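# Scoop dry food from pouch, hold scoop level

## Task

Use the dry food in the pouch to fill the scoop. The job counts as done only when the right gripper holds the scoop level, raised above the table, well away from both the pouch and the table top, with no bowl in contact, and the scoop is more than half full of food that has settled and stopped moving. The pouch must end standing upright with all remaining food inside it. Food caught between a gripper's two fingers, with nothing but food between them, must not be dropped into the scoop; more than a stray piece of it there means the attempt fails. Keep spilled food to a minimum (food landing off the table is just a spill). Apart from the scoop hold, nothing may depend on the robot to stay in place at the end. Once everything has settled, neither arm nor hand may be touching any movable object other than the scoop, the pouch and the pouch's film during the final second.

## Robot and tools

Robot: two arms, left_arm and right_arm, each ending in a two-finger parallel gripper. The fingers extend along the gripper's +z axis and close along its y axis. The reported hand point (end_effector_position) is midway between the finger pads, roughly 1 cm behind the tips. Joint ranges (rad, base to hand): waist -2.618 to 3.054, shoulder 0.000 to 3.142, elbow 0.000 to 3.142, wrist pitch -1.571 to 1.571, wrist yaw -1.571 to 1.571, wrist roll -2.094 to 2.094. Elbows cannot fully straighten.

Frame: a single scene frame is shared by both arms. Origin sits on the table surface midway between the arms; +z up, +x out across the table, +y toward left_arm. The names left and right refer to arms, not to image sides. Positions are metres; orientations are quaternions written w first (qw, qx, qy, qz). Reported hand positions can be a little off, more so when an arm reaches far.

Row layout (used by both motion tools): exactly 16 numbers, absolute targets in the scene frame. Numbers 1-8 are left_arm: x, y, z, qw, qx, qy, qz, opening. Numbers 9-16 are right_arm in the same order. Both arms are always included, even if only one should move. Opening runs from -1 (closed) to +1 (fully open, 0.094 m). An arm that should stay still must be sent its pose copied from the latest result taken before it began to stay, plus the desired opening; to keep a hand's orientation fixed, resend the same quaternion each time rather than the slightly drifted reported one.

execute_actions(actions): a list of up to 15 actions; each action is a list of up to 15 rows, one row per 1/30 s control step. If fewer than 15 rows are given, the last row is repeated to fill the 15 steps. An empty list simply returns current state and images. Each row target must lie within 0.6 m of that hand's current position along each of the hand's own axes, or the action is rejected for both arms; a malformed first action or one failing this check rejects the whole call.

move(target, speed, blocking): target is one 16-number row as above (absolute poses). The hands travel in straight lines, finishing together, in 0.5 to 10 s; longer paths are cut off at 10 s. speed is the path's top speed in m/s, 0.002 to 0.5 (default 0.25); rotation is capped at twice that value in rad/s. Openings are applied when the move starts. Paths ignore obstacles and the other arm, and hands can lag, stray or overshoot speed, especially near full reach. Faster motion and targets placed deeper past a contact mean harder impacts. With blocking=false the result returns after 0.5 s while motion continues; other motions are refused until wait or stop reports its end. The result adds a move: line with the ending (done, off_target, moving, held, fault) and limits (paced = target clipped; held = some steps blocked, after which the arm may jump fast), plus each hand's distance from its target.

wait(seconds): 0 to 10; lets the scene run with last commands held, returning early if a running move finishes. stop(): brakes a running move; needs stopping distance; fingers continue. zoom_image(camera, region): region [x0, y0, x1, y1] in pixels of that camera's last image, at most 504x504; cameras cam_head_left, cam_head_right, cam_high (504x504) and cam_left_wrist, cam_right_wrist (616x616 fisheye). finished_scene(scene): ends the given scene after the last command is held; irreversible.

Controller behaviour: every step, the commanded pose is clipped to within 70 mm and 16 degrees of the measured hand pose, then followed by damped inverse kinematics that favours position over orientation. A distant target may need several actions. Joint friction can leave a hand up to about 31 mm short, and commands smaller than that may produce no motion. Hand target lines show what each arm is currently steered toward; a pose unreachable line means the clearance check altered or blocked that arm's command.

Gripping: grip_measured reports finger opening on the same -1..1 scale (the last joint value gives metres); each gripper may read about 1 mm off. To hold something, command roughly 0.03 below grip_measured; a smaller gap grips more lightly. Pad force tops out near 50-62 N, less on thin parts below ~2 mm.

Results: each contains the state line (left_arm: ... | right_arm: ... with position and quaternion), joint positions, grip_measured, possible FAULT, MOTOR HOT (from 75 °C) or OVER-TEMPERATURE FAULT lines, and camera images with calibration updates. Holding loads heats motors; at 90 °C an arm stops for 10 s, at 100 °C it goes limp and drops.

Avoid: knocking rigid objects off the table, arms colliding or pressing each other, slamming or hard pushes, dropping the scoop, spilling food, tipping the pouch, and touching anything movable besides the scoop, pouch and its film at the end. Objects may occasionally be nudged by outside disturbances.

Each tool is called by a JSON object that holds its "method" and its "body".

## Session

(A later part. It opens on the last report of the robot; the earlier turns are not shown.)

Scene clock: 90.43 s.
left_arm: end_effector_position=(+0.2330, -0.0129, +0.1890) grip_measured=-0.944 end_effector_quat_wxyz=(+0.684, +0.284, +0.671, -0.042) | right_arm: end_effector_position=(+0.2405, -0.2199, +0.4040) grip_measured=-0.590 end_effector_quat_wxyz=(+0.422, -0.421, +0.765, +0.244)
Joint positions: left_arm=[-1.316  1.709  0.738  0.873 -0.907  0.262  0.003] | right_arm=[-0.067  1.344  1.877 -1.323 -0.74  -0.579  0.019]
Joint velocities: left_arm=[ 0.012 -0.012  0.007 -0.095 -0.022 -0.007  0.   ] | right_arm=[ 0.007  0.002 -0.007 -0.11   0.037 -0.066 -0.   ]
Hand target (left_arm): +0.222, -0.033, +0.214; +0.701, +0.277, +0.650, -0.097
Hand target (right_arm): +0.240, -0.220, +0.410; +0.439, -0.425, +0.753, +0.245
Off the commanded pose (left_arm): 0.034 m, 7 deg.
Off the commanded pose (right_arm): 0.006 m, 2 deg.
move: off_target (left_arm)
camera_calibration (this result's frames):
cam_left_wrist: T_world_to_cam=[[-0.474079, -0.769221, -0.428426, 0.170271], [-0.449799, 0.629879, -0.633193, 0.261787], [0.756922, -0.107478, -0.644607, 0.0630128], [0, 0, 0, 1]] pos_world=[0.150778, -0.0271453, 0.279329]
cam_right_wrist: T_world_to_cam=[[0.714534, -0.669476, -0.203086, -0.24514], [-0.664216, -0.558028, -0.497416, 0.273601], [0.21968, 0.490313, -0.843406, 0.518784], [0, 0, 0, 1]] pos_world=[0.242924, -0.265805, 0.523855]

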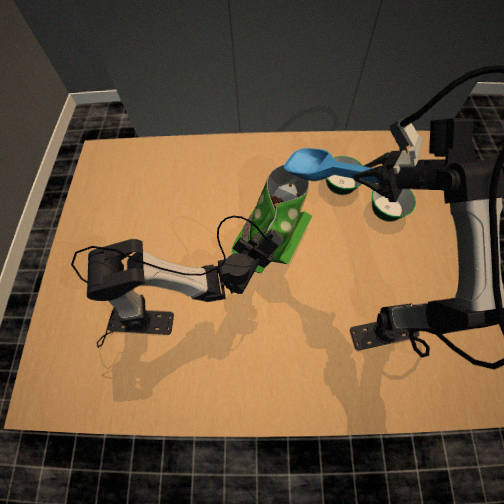

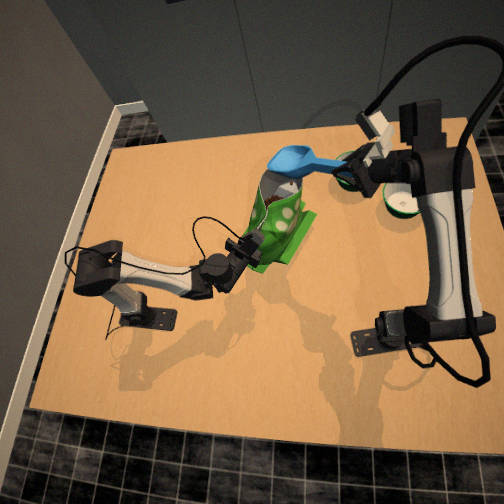

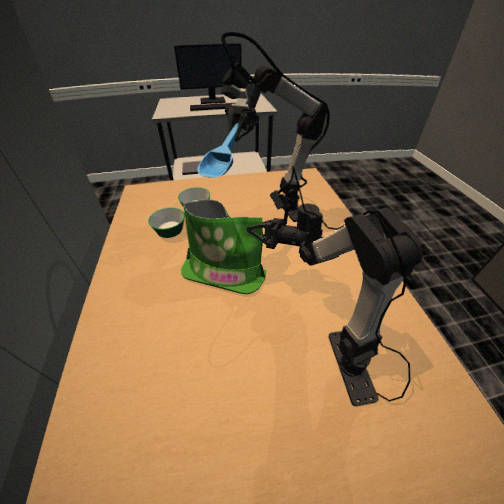

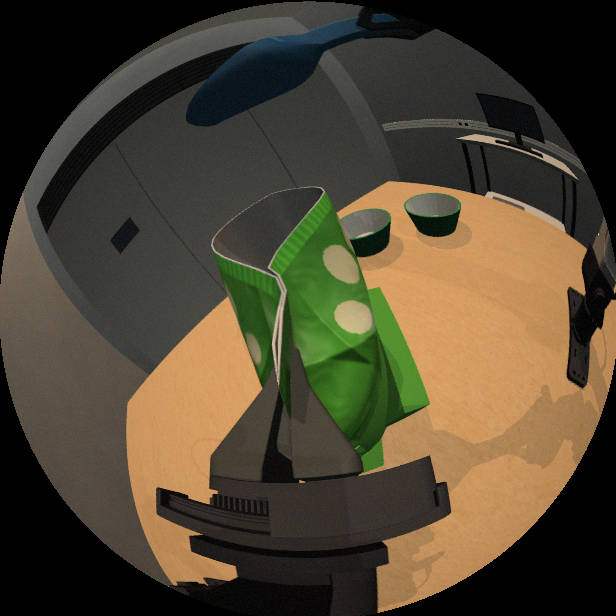

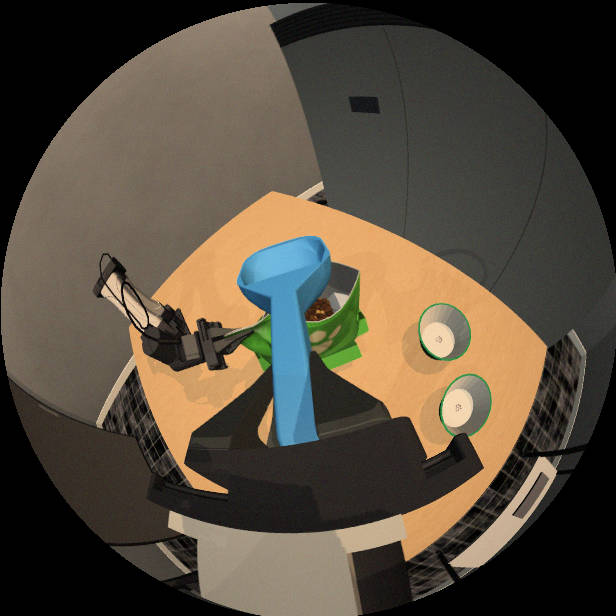

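Starting to tilt. Continue.

{"method": "move", "body": {"target": [0.198,-0.075,0.205,0.707,0.359,0.609,-0.006,-1,0.24,-0.22,0.41,0.44,-0.426,0.754,0.246,-0.66], "speed": 0.05}}

Scene clock: 92.97 s.
left_arm: end_effector_position=(+0.2106, -0.0557, +0.1841) grip_measured=-0.944 end_effector_quat_wxyz=(+0.687, +0.368, +0.625, +0.046) | right_arm: end_effector_position=(+0.2403, -0.2199, +0.4037) grip_measured=-0.590 end_effector_quat_wxyz=(+0.422, -0.421, +0.765, +0.244)
Joint positions: left_arm=[-1.401  1.854  0.889  0.872 -0.989  0.521  0.003] | right_arm=[-0.067  1.344  1.877 -1.325 -0.74  -0.579  0.019]
Joint velocities: left_arm=[ 0.002  0.002 -0.012 -0.051 -0.007  0.081 -0.001] | right_arm=[-0.007  0.007 -0.017  0.022  0.022 -0.066 -0.   ]
Hand target (left_arm): +0.198, -0.074, +0.205; +0.707, +0.360, +0.609, -0.005
Hand target (right_arm): +0.240, -0.220, +0.410; +0.439, -0.425, +0.753, +0.245
Off the commanded pose (left_arm): 0.031 m, 7 deg.
Off the commanded pose (right_arm): 0.006 m, 3 deg.
move: off_target (left_arm, right_arm)
camera_calibration (this result's frames):
cam_left_wrist: T_world_to_cam=[[-0.419706, -0.638208, -0.645397, 0.160364], [-0.36502, 0.769703, -0.523754, 0.245387], [0.831028, 0.0157602, -0.556007, 0.0472063], [0, 0, 0, 1]] pos_world=[0.117647, -0.0872736, 0.258268]
cam_right_wrist: T_world_to_cam=[[0.714225, -0.66951, -0.204055, -0.244587], [-0.664969, -0.558113, -0.496313, 0.273053], [0.218401, 0.490169, -0.843822, 0.519106], [0, 0, 0, 1]] pos_world=[0.242889, -0.265809, 0.523643]

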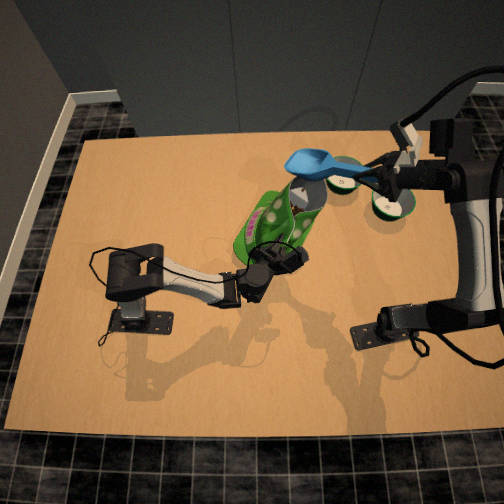

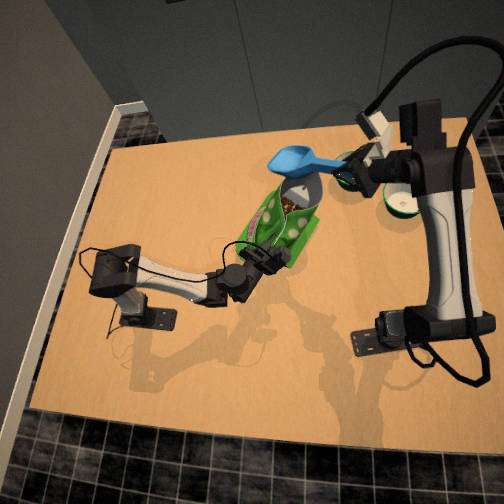

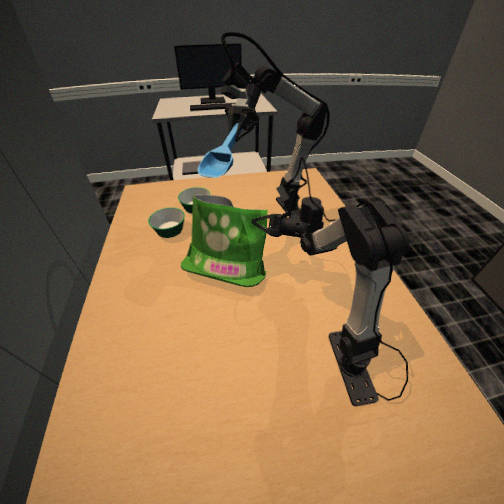

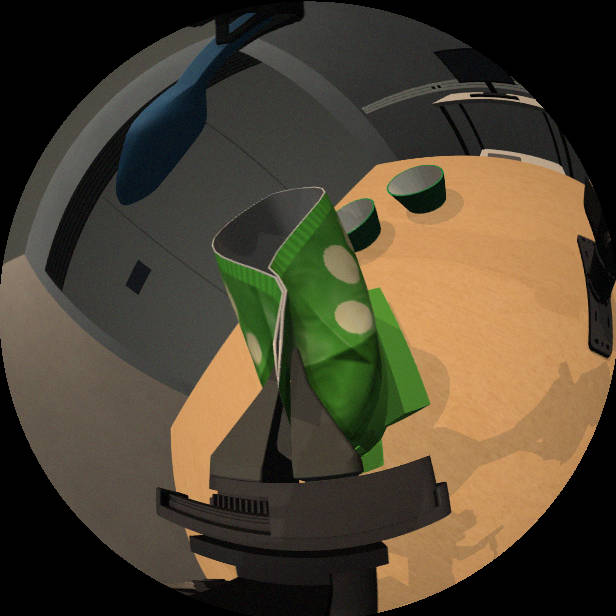

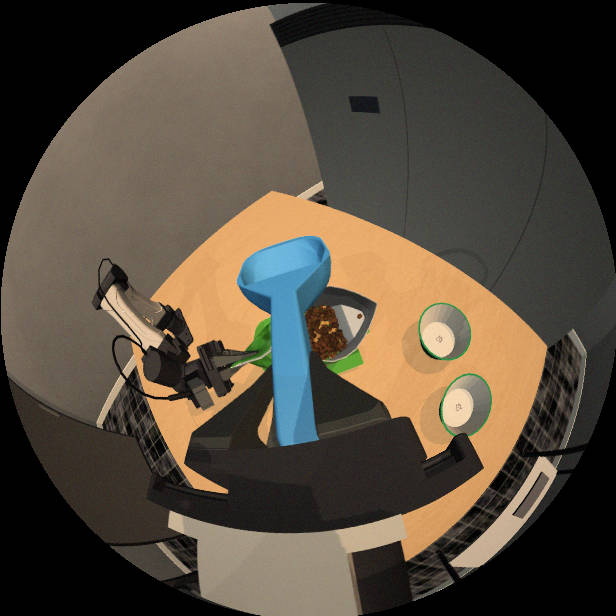

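Works rigidly. On to 45°.

{"method": "move", "body": {"target": [0.174,-0.115,0.18,0.701,0.435,0.557,0.086,-1,0.24,-0.22,0.41,0.44,-0.426,0.754,0.246,-0.66], "speed": 0.05}}

Scene clock: 95.47 s.
left_arm: end_effector_position=(+0.1857, -0.0977, +0.1641) grip_measured=-0.944 end_effector_quat_wxyz=(+0.680, +0.444, +0.568, +0.131) | right_arm: end_effector_position=(+0.2403, -0.2199, +0.4037) grip_measured=-0.590 end_effector_quat_wxyz=(+0.422, -0.421, +0.765, +0.244)
Joint positions: left_arm=[-1.474  2.033  1.036  0.916 -1.054  0.785  0.003] | right_arm=[-0.067  1.344  1.877 -1.325 -0.74  -0.579  0.019]
Joint velocities: left_arm=[-0.002  0.022 -0.002  0.051 -0.007  0.051  0.   ] | right_arm=[-0.007 -0.012  0.007 -0.095 -0.037  0.022 -0.   ]
Hand target (left_arm): +0.174, -0.114, +0.180; +0.702, +0.436, +0.557, +0.087
Hand target (right_arm): +0.240, -0.220, +0.410; +0.439, -0.425, +0.753, +0.245
Off the commanded pose (left_arm): 0.026 m, 6 deg.
Off the commanded pose (right_arm): 0.006 m, 3 deg.
move: off_target (left_arm, right_arm)
camera_calibration (this result's frames):
cam_left_wrist: T_world_to_cam=[[-0.338542, -0.467374, -0.816671, 0.139881], [-0.291656, 0.877296, -0.381167, 0.231648], [0.89461, 0.109146, -0.433314, 0.0346223], [0, 0, 0, 1]] pos_world=[0.0839435, -0.141626, 0.217535]
cam_right_wrist: T_world_to_cam=[[0.714225, -0.66951, -0.204055, -0.244587], [-0.664969, -0.558113, -0.496313, 0.273053], [0.218401, 0.490169, -0.843822, 0.519106], [0, 0, 0, 1]] pos_world=[0.242889, -0.265809, 0.523643]

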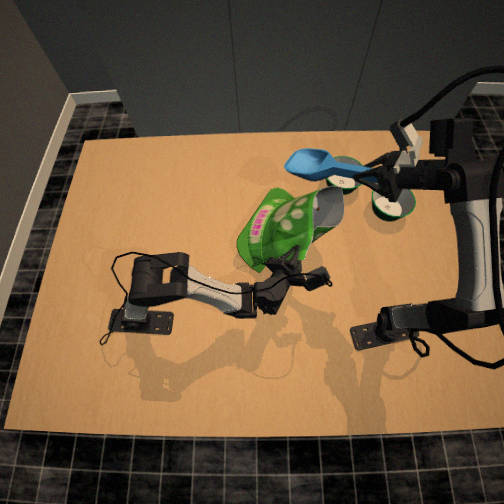

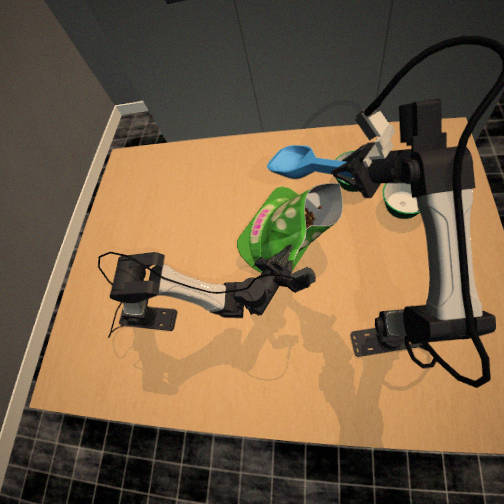

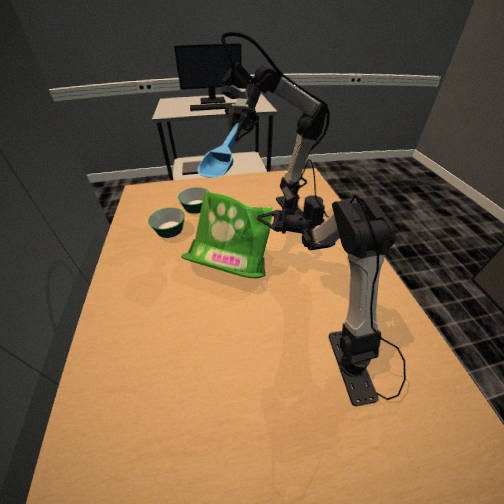

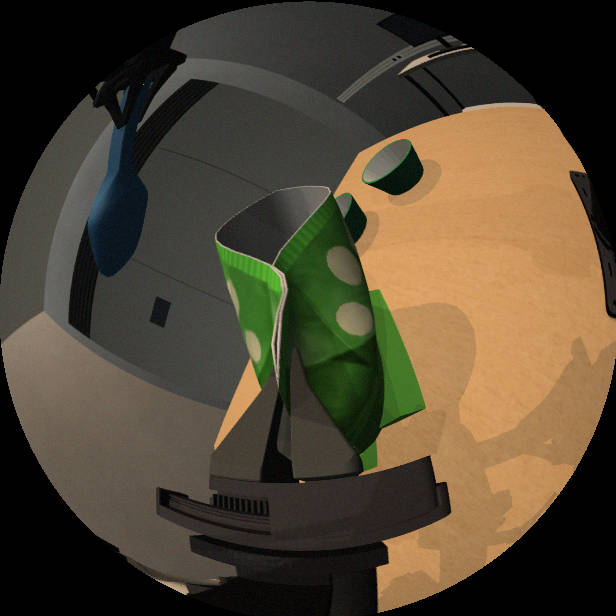

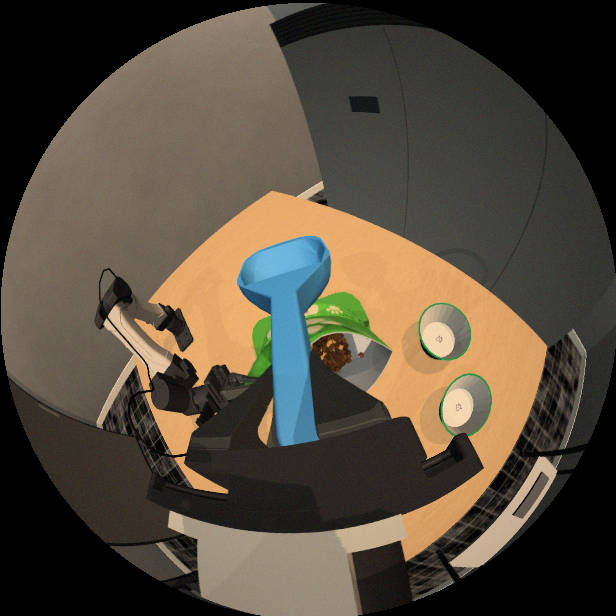

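{"method": "move", "body": {"target": [0.16,-0.138,0.158,0.69,0.485,0.515,0.15,-1,0.24,-0.22,0.41,0.44,-0.426,0.754,0.246,-0.66], "speed": 0.04}}

Scene clock: 97.67 s.
left_arm: end_effector_position=(+0.1841, -0.1081, +0.1612) grip_measured=-0.944 end_effector_quat_wxyz=(+0.676, +0.452, +0.546, +0.202) | right_arm: end_effector_position=(+0.2403, -0.2199, +0.4037) grip_measured=-0.590 end_effector_quat_wxyz=(+0.421, -0.421, +0.765, +0.244)
Joint positions: left_arm=[-1.493  2.13   1.125  0.993 -1.146  0.972  0.003] | right_arm=[-0.067  1.344  1.877 -1.325 -0.74  -0.579  0.019]
Joint velocities: left_arm=[-0.007  0.027  0.007  0.037  0.037  0.007  0.   ] | right_arm=[-0.002  0.002 -0.007  0.022 -0.066  0.051 -0.001]
Hand target (left_arm): +0.159, -0.135, +0.158; +0.690, +0.485, +0.515, +0.151
Hand target (right_arm): +0.240, -0.220, +0.410; +0.439, -0.426, +0.753, +0.245
Off the commanded pose (left_arm): 0.039 m, 8 deg.
Off the commanded pose (right_arm): 0.006 m, 3 deg.
move: off_target (left_arm, right_arm)
camera_calibration (this result's frames):
cam_left_wrist: T_world_to_cam=[[-0.235674, -0.401069, -0.885213, 0.131488], [-0.322436, 0.891544, -0.318094, 0.236197], [0.916784, 0.210459, -0.339433, 0.0276371], [0, 0, 0, 1]] pos_world=[0.0818096, -0.163661, 0.200909]
cam_right_wrist: T_world_to_cam=[[0.714339, -0.66941, -0.203986, -0.244597], [-0.664907, -0.558351, -0.496128, 0.272845], [0.218217, 0.490035, -0.843947, 0.519141], [0, 0, 0, 1]] pos_world=[0.242856, -0.265789, 0.523599]

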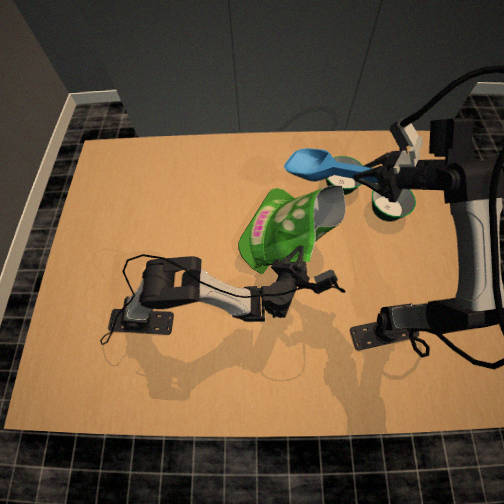

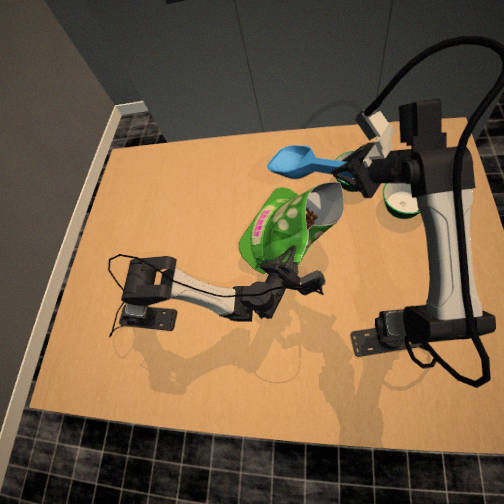

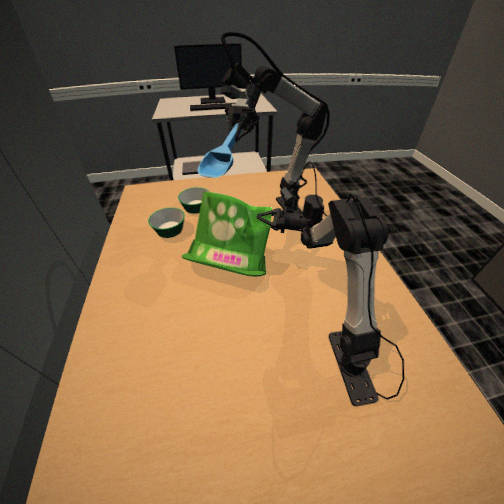

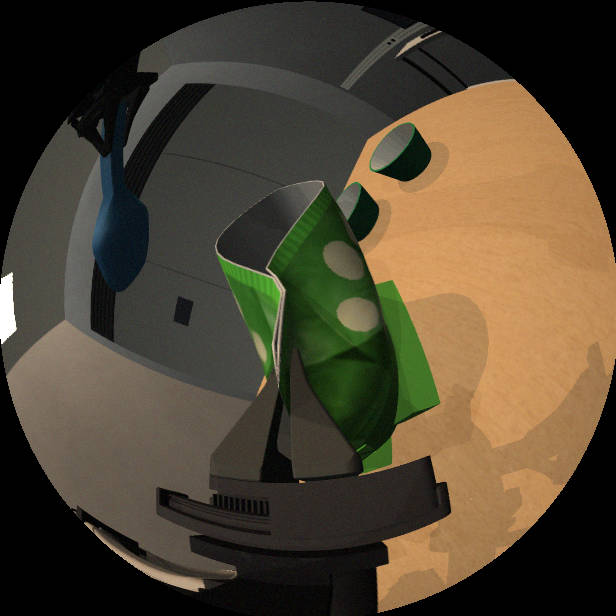

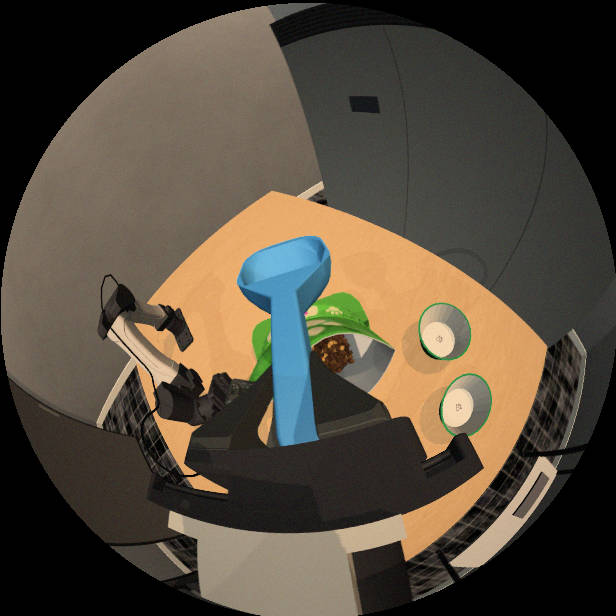

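{"method": "move", "body": {"target": [0.18,-0.108,0.165,0.701,0.435,0.557,0.086,0.3,0.24,-0.22,0.41,0.44,-0.426,0.754,0.246,-0.66], "speed": 0.05}}

Scene clock: 100.50 s.
left_arm: end_effector_position=(+0.1760, -0.1118, +0.1620) grip_measured=+0.298 end_effector_quat_wxyz=(+0.700, +0.440, +0.555, +0.093) | right_arm: end_effector_position=(+0.2403, -0.2199, +0.4037) grip_measured=-0.590 end_effector_quat_wxyz=(+0.422, -0.421, +0.765, +0.244)
Joint positions: left_arm=[-1.485  2.081  1.042  1.032 -1.     0.797  0.061] | right_arm=[-0.067  1.344  1.877 -1.325 -0.74  -0.579  0.019]
Joint velocities: left_arm=[ 0.007  0.012  0.012 -0.037 -0.037 -0.037 -0.001] | right_arm=[-0.002 -0.002 -0.002 -0.022 -0.051 -0.022 -0.   ]
Hand target (left_arm): +0.180, -0.108, +0.164; +0.701, +0.436, +0.558, +0.086
Hand target (right_arm): +0.240, -0.220, +0.410; +0.439, -0.425, +0.753, +0.245
Off the commanded pose (left_arm): 0.006 m, 1 deg.
Off the commanded pose (right_arm): 0.006 m, 3 deg.
move: off_target (right_arm)
camera_calibration (this result's frames):
cam_left_wrist: T_world_to_cam=[[-0.364817, -0.494446, -0.788943, 0.125436], [-0.232227, 0.868884, -0.437162, 0.238049], [0.901653, 0.0237299, -0.431808, 0.0328355], [0, 0, 0, 1]] pos_world=[0.0714365, -0.145594, 0.217207]
cam_right_wrist: T_world_to_cam=[[0.714416, -0.669401, -0.203744, -0.244735], [-0.664719, -0.55833, -0.496404, 0.272982], [0.218537, 0.490071, -0.843843, 0.51906], [0, 0, 0, 1]] pos_world=[0.242865, -0.265788, 0.523652]

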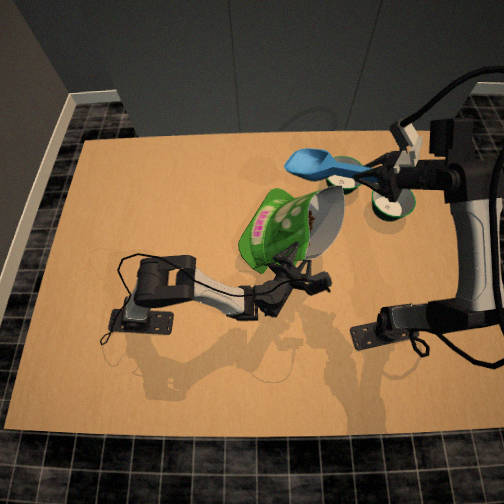

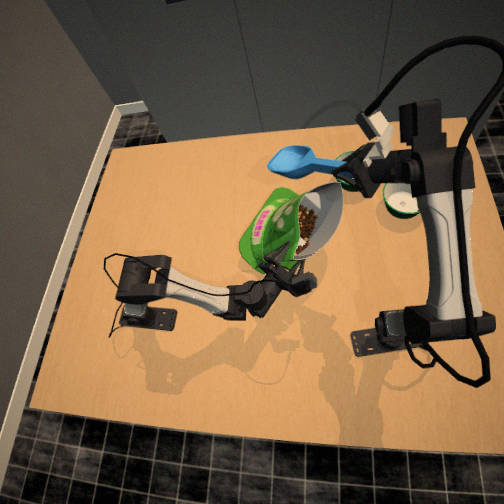

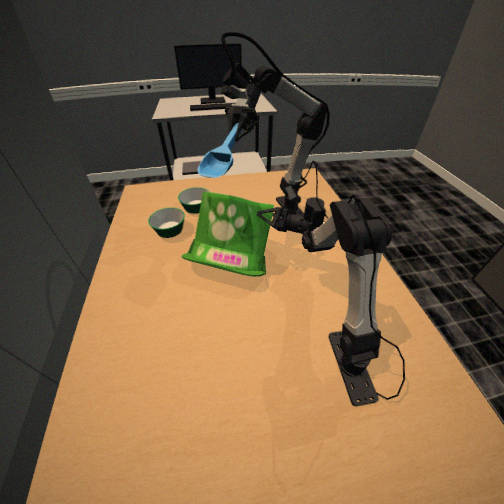

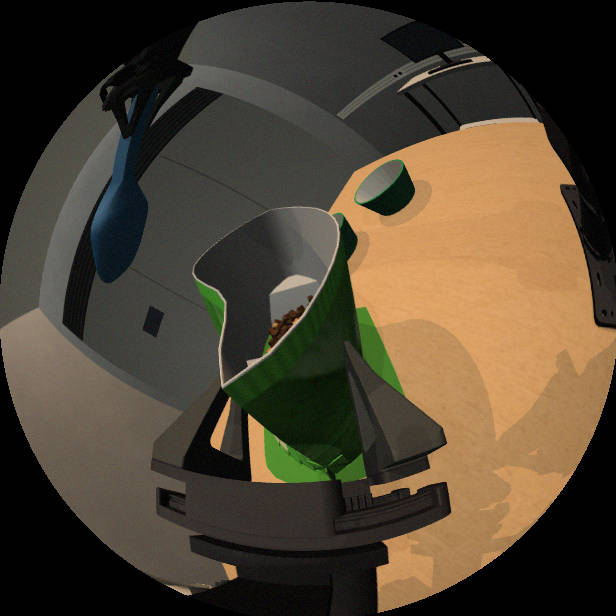

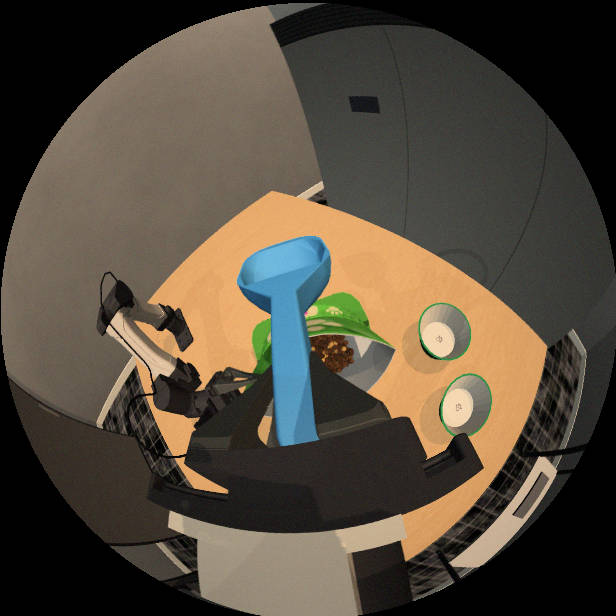

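{"method": "move", "body": {"target": [0.18,-0.108,0.165,0.701,0.435,0.557,0.086,0.75,0.24,-0.22,0.41,0.44,-0.426,0.754,0.246,-0.66], "speed": 0.05}}

Scene clock: 101.33 s.
left_arm: end_effector_position=(+0.1762, -0.1118, +0.1620) grip_measured=+0.747 end_effector_quat_wxyz=(+0.700, +0.439, +0.556, +0.092) | right_arm: end_effector_position=(+0.2403, -0.2199, +0.4037) grip_measured=-0.590 end_effector_quat_wxyz=(+0.422, -0.421, +0.765, +0.244)
Joint positions: left_arm=[-1.485  2.081  1.042  1.032 -1.     0.793  0.082] | right_arm=[-0.067  1.344  1.877 -1.325 -0.74  -0.579  0.019]
Joint velocities: left_arm=[-0.012  0.017 -0.022 -0.037  0.037  0.022  0.001] | right_arm=[ 0.012 -0.012 -0.007 -0.081 -0.037 -0.022 -0.   ]
Hand target (left_arm): +0.180, -0.108, +0.165; +0.702, +0.435, +0.558, +0.086
Hand target (right_arm): +0.240, -0.220, +0.410; +0.439, -0.425, +0.753, +0.245
Off the commanded pose (left_arm): 0.006 m, 1 deg.
Off the commanded pose (right_arm): 0.006 m, 3 deg.
move: off_target (right_arm)
camera_calibration (this result's frames):
cam_left_wrist: T_world_to_cam=[[-0.366201, -0.496773, -0.786838, 0.125137], [-0.233012, 0.86759, -0.43931, 0.238421], [0.90089, 0.0224668, -0.433466, 0.03296], [0, 0, 0, 1]] pos_world=[0.0716867, -0.145428, 0.21749]
cam_right_wrist: T_world_to_cam=[[0.714416, -0.669401, -0.203744, -0.244735], [-0.664719, -0.55833, -0.496404, 0.272982], [0.218537, 0.490071, -0.843843, 0.51906], [0, 0, 0, 1]] pos_world=[0.242865, -0.265788, 0.523652]

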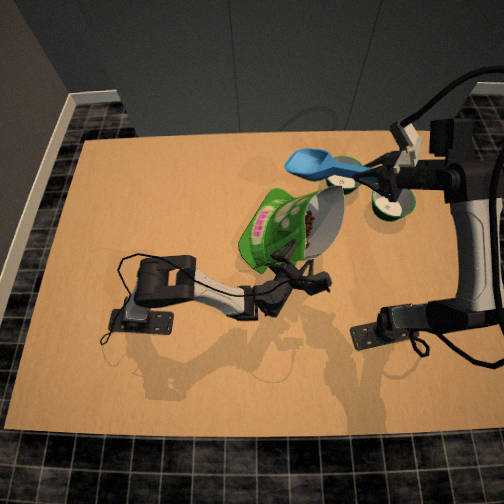

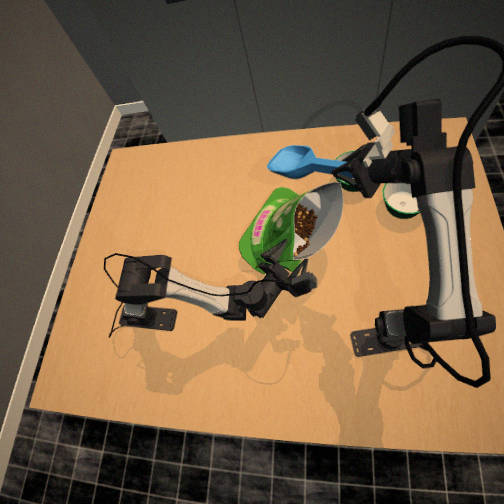

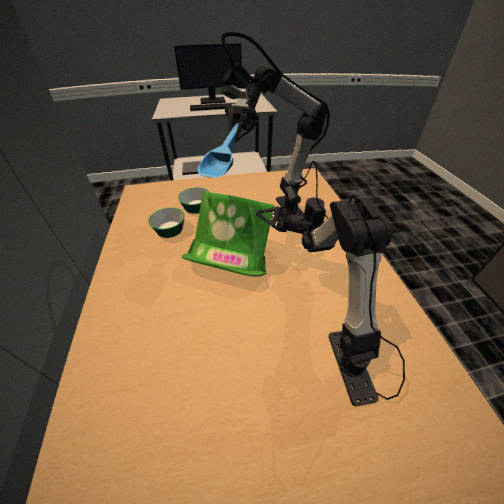

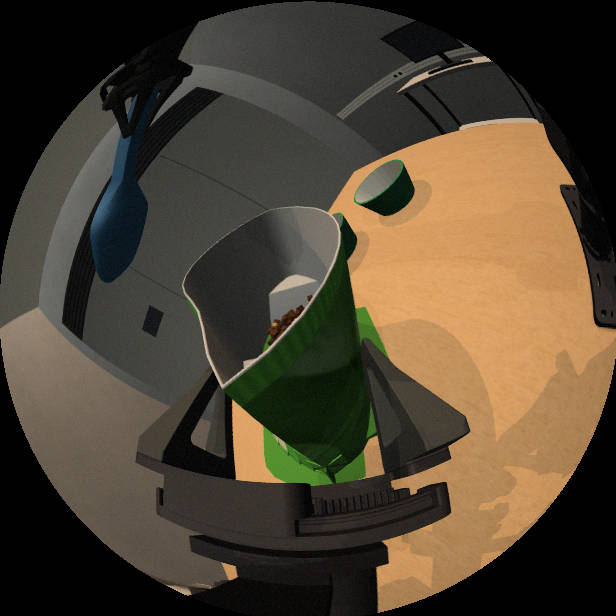

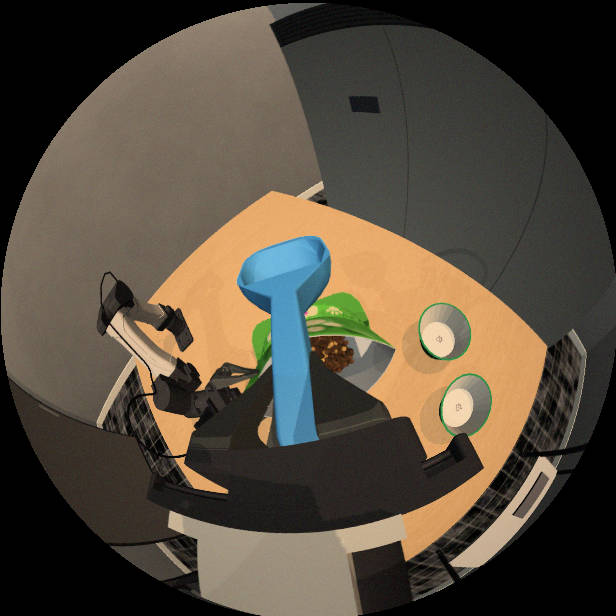

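{"method": "move", "body": {"target": [0.18,-0.108,0.165,0.701,0.435,0.557,0.086,1,0.187,-0.31,0.33,0.333,-0.455,0.804,0.188,-0.66], "speed": 0.08}}

Scene clock: 103.77 s.
left_arm: end_effector_position=(+0.1762, -0.1118, +0.1617) grip_measured=+1.000 end_effector_quat_wxyz=(+0.699, +0.440, +0.556, +0.092) | right_arm: end_effector_position=(+0.1935, -0.3084, +0.3328) grip_measured=-0.590 end_effector_quat_wxyz=(+0.376, -0.431, +0.807, +0.148)
Joint positions: left_arm=[-1.485  2.081  1.042  1.03  -1.     0.793  0.094] | right_arm=[-0.45   1.17   1.613 -1.581 -0.736 -1.084  0.019]
Joint velocities: left_arm=[ 0.002 -0.022 -0.007  0.022  0.007 -0.007  0.   ] | right_arm=[ 0.012  0.017  0.002  0.007 -0.051 -0.007  0.   ]
Hand target (left_arm): +0.180, -0.108, +0.165; +0.702, +0.435, +0.558, +0.086
Hand target (right_arm): +0.188, -0.309, +0.330; +0.377, -0.429, +0.808, +0.147
Off the commanded pose (left_arm): 0.006 m, 1 deg.
Off the commanded pose (right_arm): 0.007 m, 7 deg.
joint sent to its limit (right arm) — the command would take joint 4 (wrist pitch) past its lower limit, so that joint was sent only as far as its limit.
move: off_target (right_arm)
camera_calibration (this result's frames):
cam_left_wrist: T_world_to_cam=[[-0.366546, -0.496089, -0.787109, 0.125118], [-0.233208, 0.867971, -0.438452, 0.238246], [0.900699, 0.0228471, -0.433843, 0.0329868], [0, 0, 0, 1]] pos_world=[0.0717112, -0.145474, 0.217252]
cam_right_wrist: T_world_to_cam=[[0.655431, -0.752452, -0.0650094, -0.345365], [-0.718915, -0.595199, -0.359025, 0.110631], [0.231456, 0.282052, -0.931061, 0.475132], [0, 0, 0, 1]] pos_world=[0.195924, -0.328035, 0.459645]

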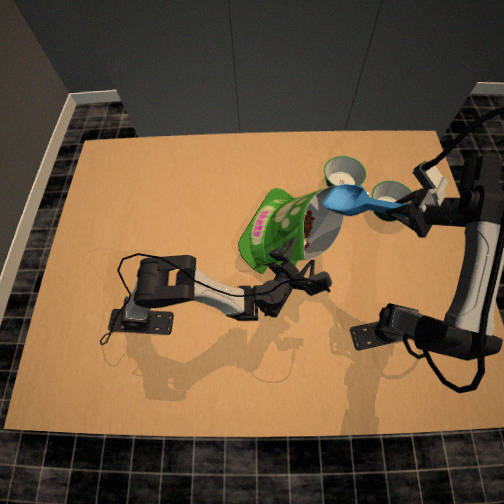

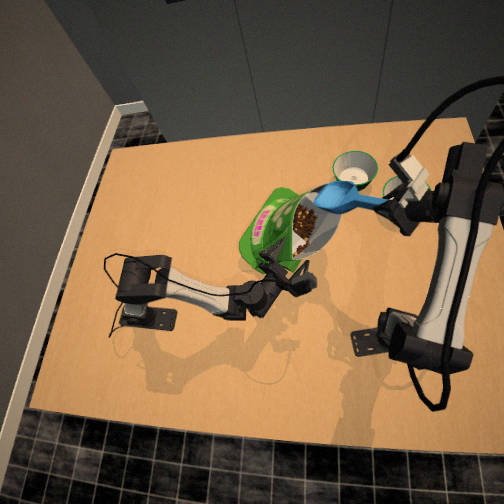

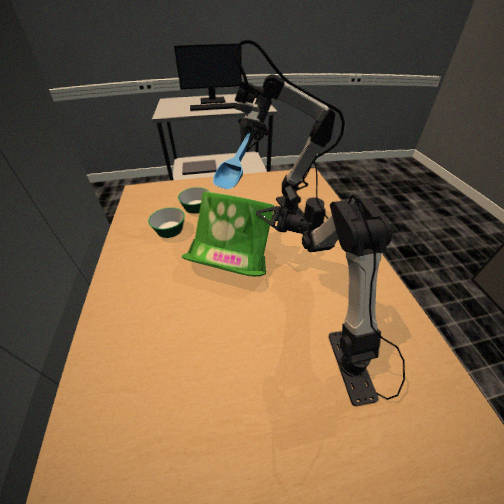

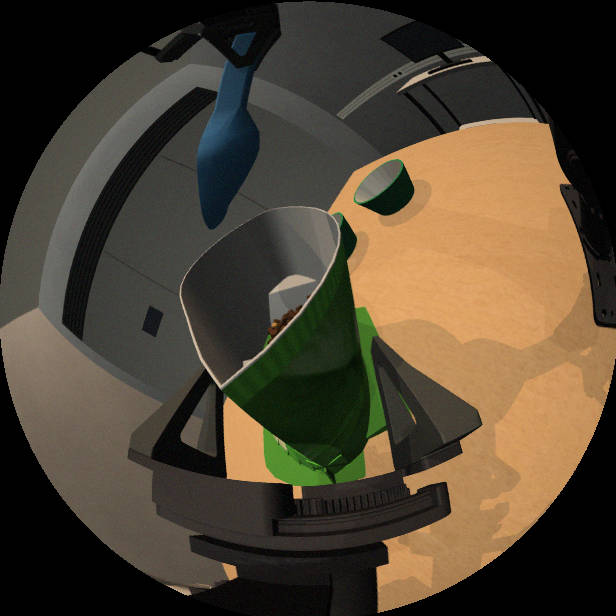

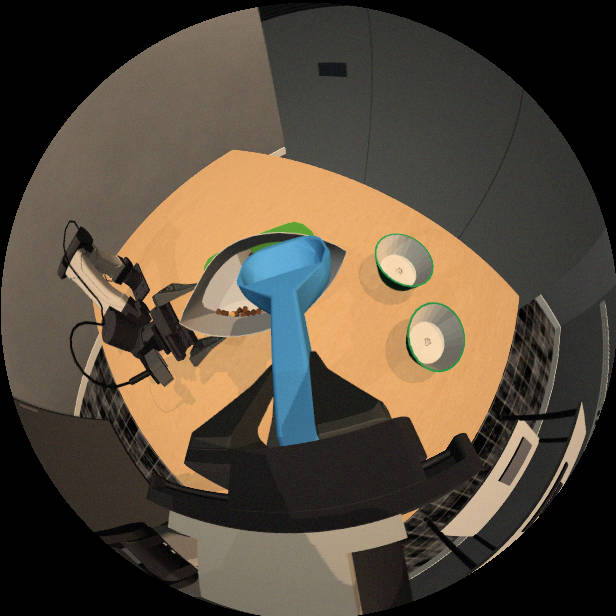

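{"method": "move", "body": {"target": [0.18,-0.108,0.165,0.701,0.435,0.557,0.086,1,0.19,-0.30,0.28,0.333,-0.455,0.804,0.188,-0.66], "speed": 0.05}}

Scene clock: 105.43 s.
left_arm: end_effector_position=(+0.1761, -0.1119, +0.1617) grip_measured=+1.000 end_effector_quat_wxyz=(+0.699, +0.440, +0.556, +0.092) | right_arm: end_effector_position=(+0.1892, -0.3034, +0.2828) grip_measured=-0.590 end_effector_quat_wxyz=(+0.328, -0.446, +0.811, +0.188)
Joint positions: left_arm=[-1.485  2.081  1.042  1.03  -1.     0.793  0.094] | right_arm=[-0.43   1.17   1.427 -1.55  -0.733 -1.149  0.019]
Joint velocities: left_arm=[ 0.002  0.007  0.012  0.037 -0.007  0.007  0.   ] | right_arm=[-0.007 -0.002 -0.002  0.007  0.139 -0.022 -0.002]
Hand target (left_arm): +0.180, -0.108, +0.165; +0.702, +0.435, +0.558, +0.086
Hand target (right_arm): +0.190, -0.300, +0.281; +0.334, -0.455, +0.804, +0.189
Off the commanded pose (left_arm): 0.006 m, 1 deg.
Off the commanded pose (right_arm): 0.004 m, 1 deg.
move: done
camera_calibration (this result's frames):
cam_left_wrist: T_world_to_cam=[[-0.366747, -0.495649, -0.787292, 0.125142], [-0.232883, 0.868227, -0.438118, 0.238176], [0.900701, 0.0226689, -0.433848, 0.0329711], [0, 0, 0, 1]] pos_world=[0.0716656, -0.145511, 0.217177]
cam_right_wrist: T_world_to_cam=[[0.691384, -0.707232, -0.147686, -0.311728], [-0.71448, -0.638934, -0.285099, 0.0575822], [0.107269, 0.302631, -0.947052, 0.462474], [0, 0, 0, 1]] pos_world=[0.207056, -0.323632, 0.408366]

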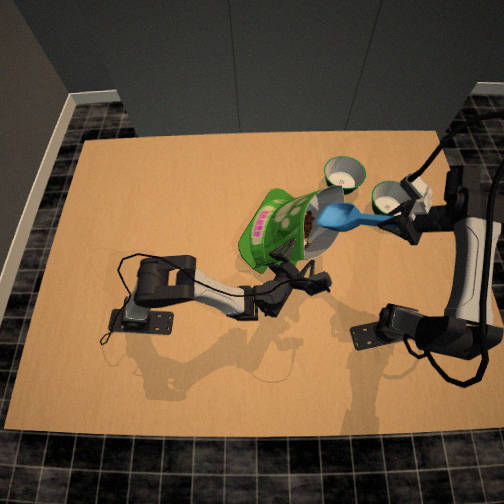

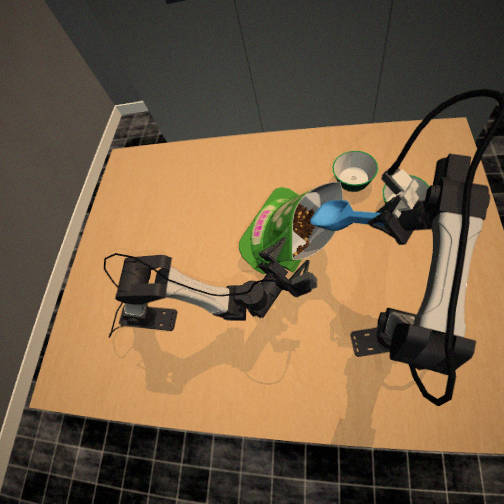

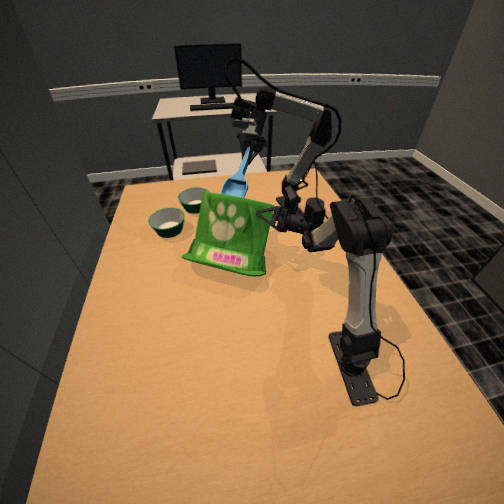

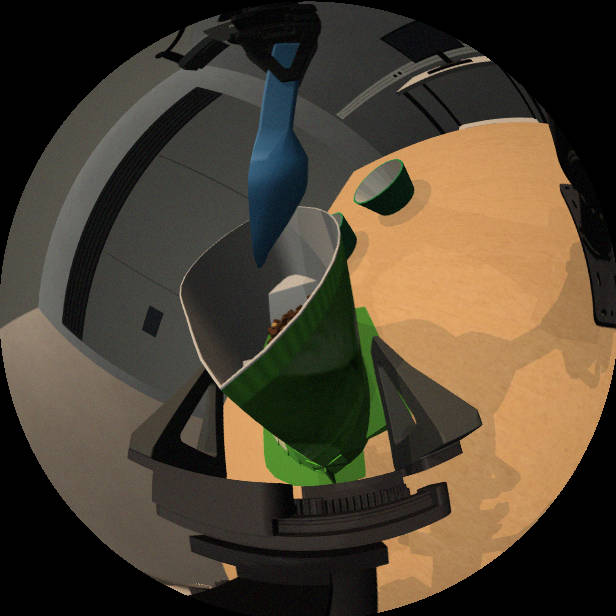

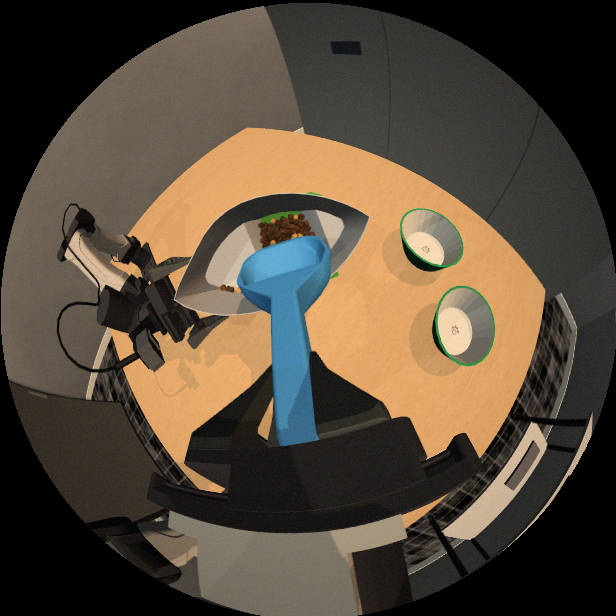

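{"method": "move", "body": {"target": [0.18,-0.108,0.165,0.701,0.435,0.557,0.086,1,0.243,-0.213,0.247,0.262,-0.469,0.83,0.148,-0.66], "speed": 0.05}}

Scene clock: 108.40 s.
left_arm: end_effector_position=(+0.1761, -0.1119, +0.1616) grip_measured=+1.000 end_effector_quat_wxyz=(+0.699, +0.440, +0.556, +0.092) | right_arm: end_effector_position=(+0.2346, -0.2190, +0.2416) grip_measured=-0.590 end_effector_quat_wxyz=(+0.247, -0.467, +0.835, +0.151)
Joint positions: left_arm=[-1.485  2.081  1.042  1.03  -0.999  0.792  0.094] | right_arm=[ 0.113  1.319  1.411 -1.215 -0.394 -0.636  0.019]
Joint velocities: left_arm=[-0.012 -0.027  0.017 -0.051 -0.022  0.022  0.   ] | right_arm=[-0.007  0.012 -0.002 -0.007 -0.051  0.022 -0.001]
Hand target (left_arm): +0.180, -0.108, +0.165; +0.702, +0.435, +0.558, +0.086
Hand target (right_arm): +0.242, -0.214, +0.247; +0.260, -0.470, +0.830, +0.148
Off the commanded pose (left_arm): 0.006 m, 1 deg.
Off the commanded pose (right_arm): 0.012 m, 2 deg.
move: off_target (right_arm)
camera_calibration (this result's frames):
cam_left_wrist: T_world_to_cam=[[-0.367102, -0.495467, -0.787241, 0.125126], [-0.232647, 0.868339, -0.438022, 0.238143], [0.900618, 0.0223504, -0.434038, 0.0329845], [0, 0, 0, 1]] pos_world=[0.0716308, -0.14553, 0.217133]
cam_right_wrist: T_world_to_cam=[[0.690414, -0.715066, -0.109588, -0.3002], [-0.723414, -0.682197, -0.106205, 0.0816209], [0.00118288, 0.152603, -0.988287, 0.395006], [0, 0, 0, 1]] pos_world=[0.265841, -0.21926, 0.366149]

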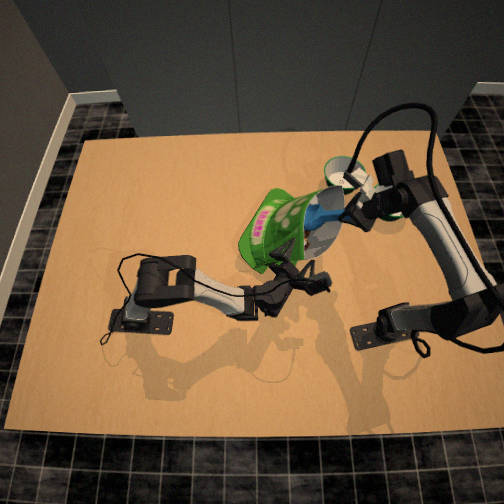

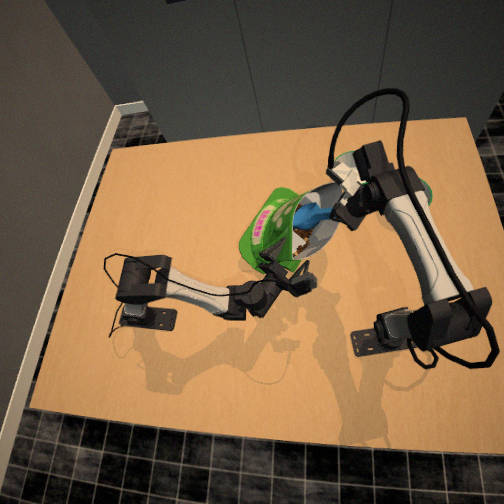

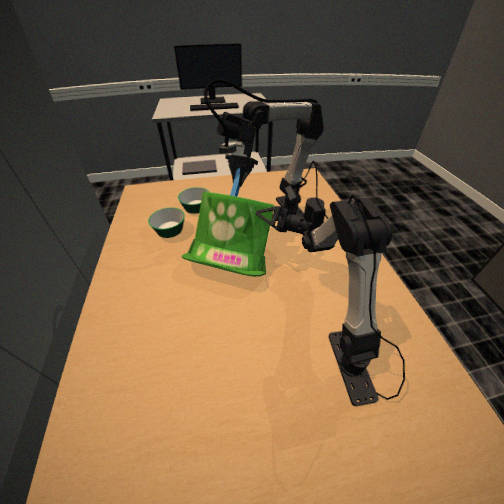

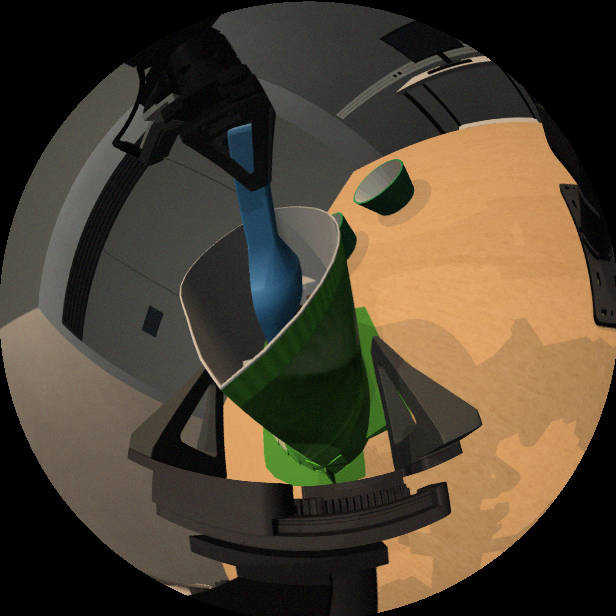

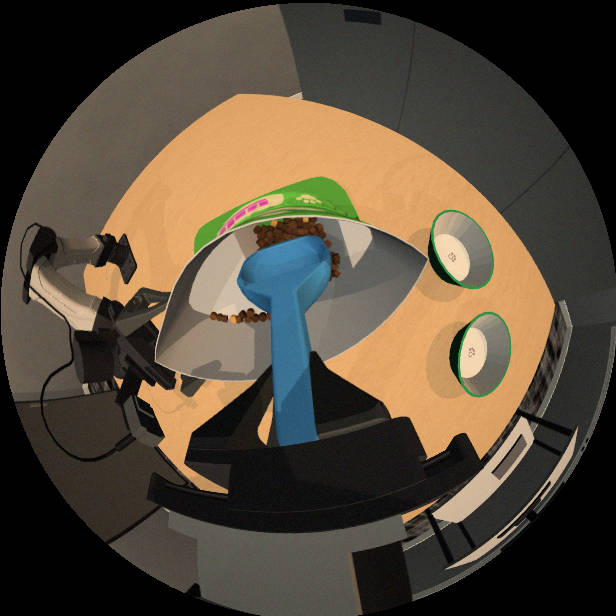

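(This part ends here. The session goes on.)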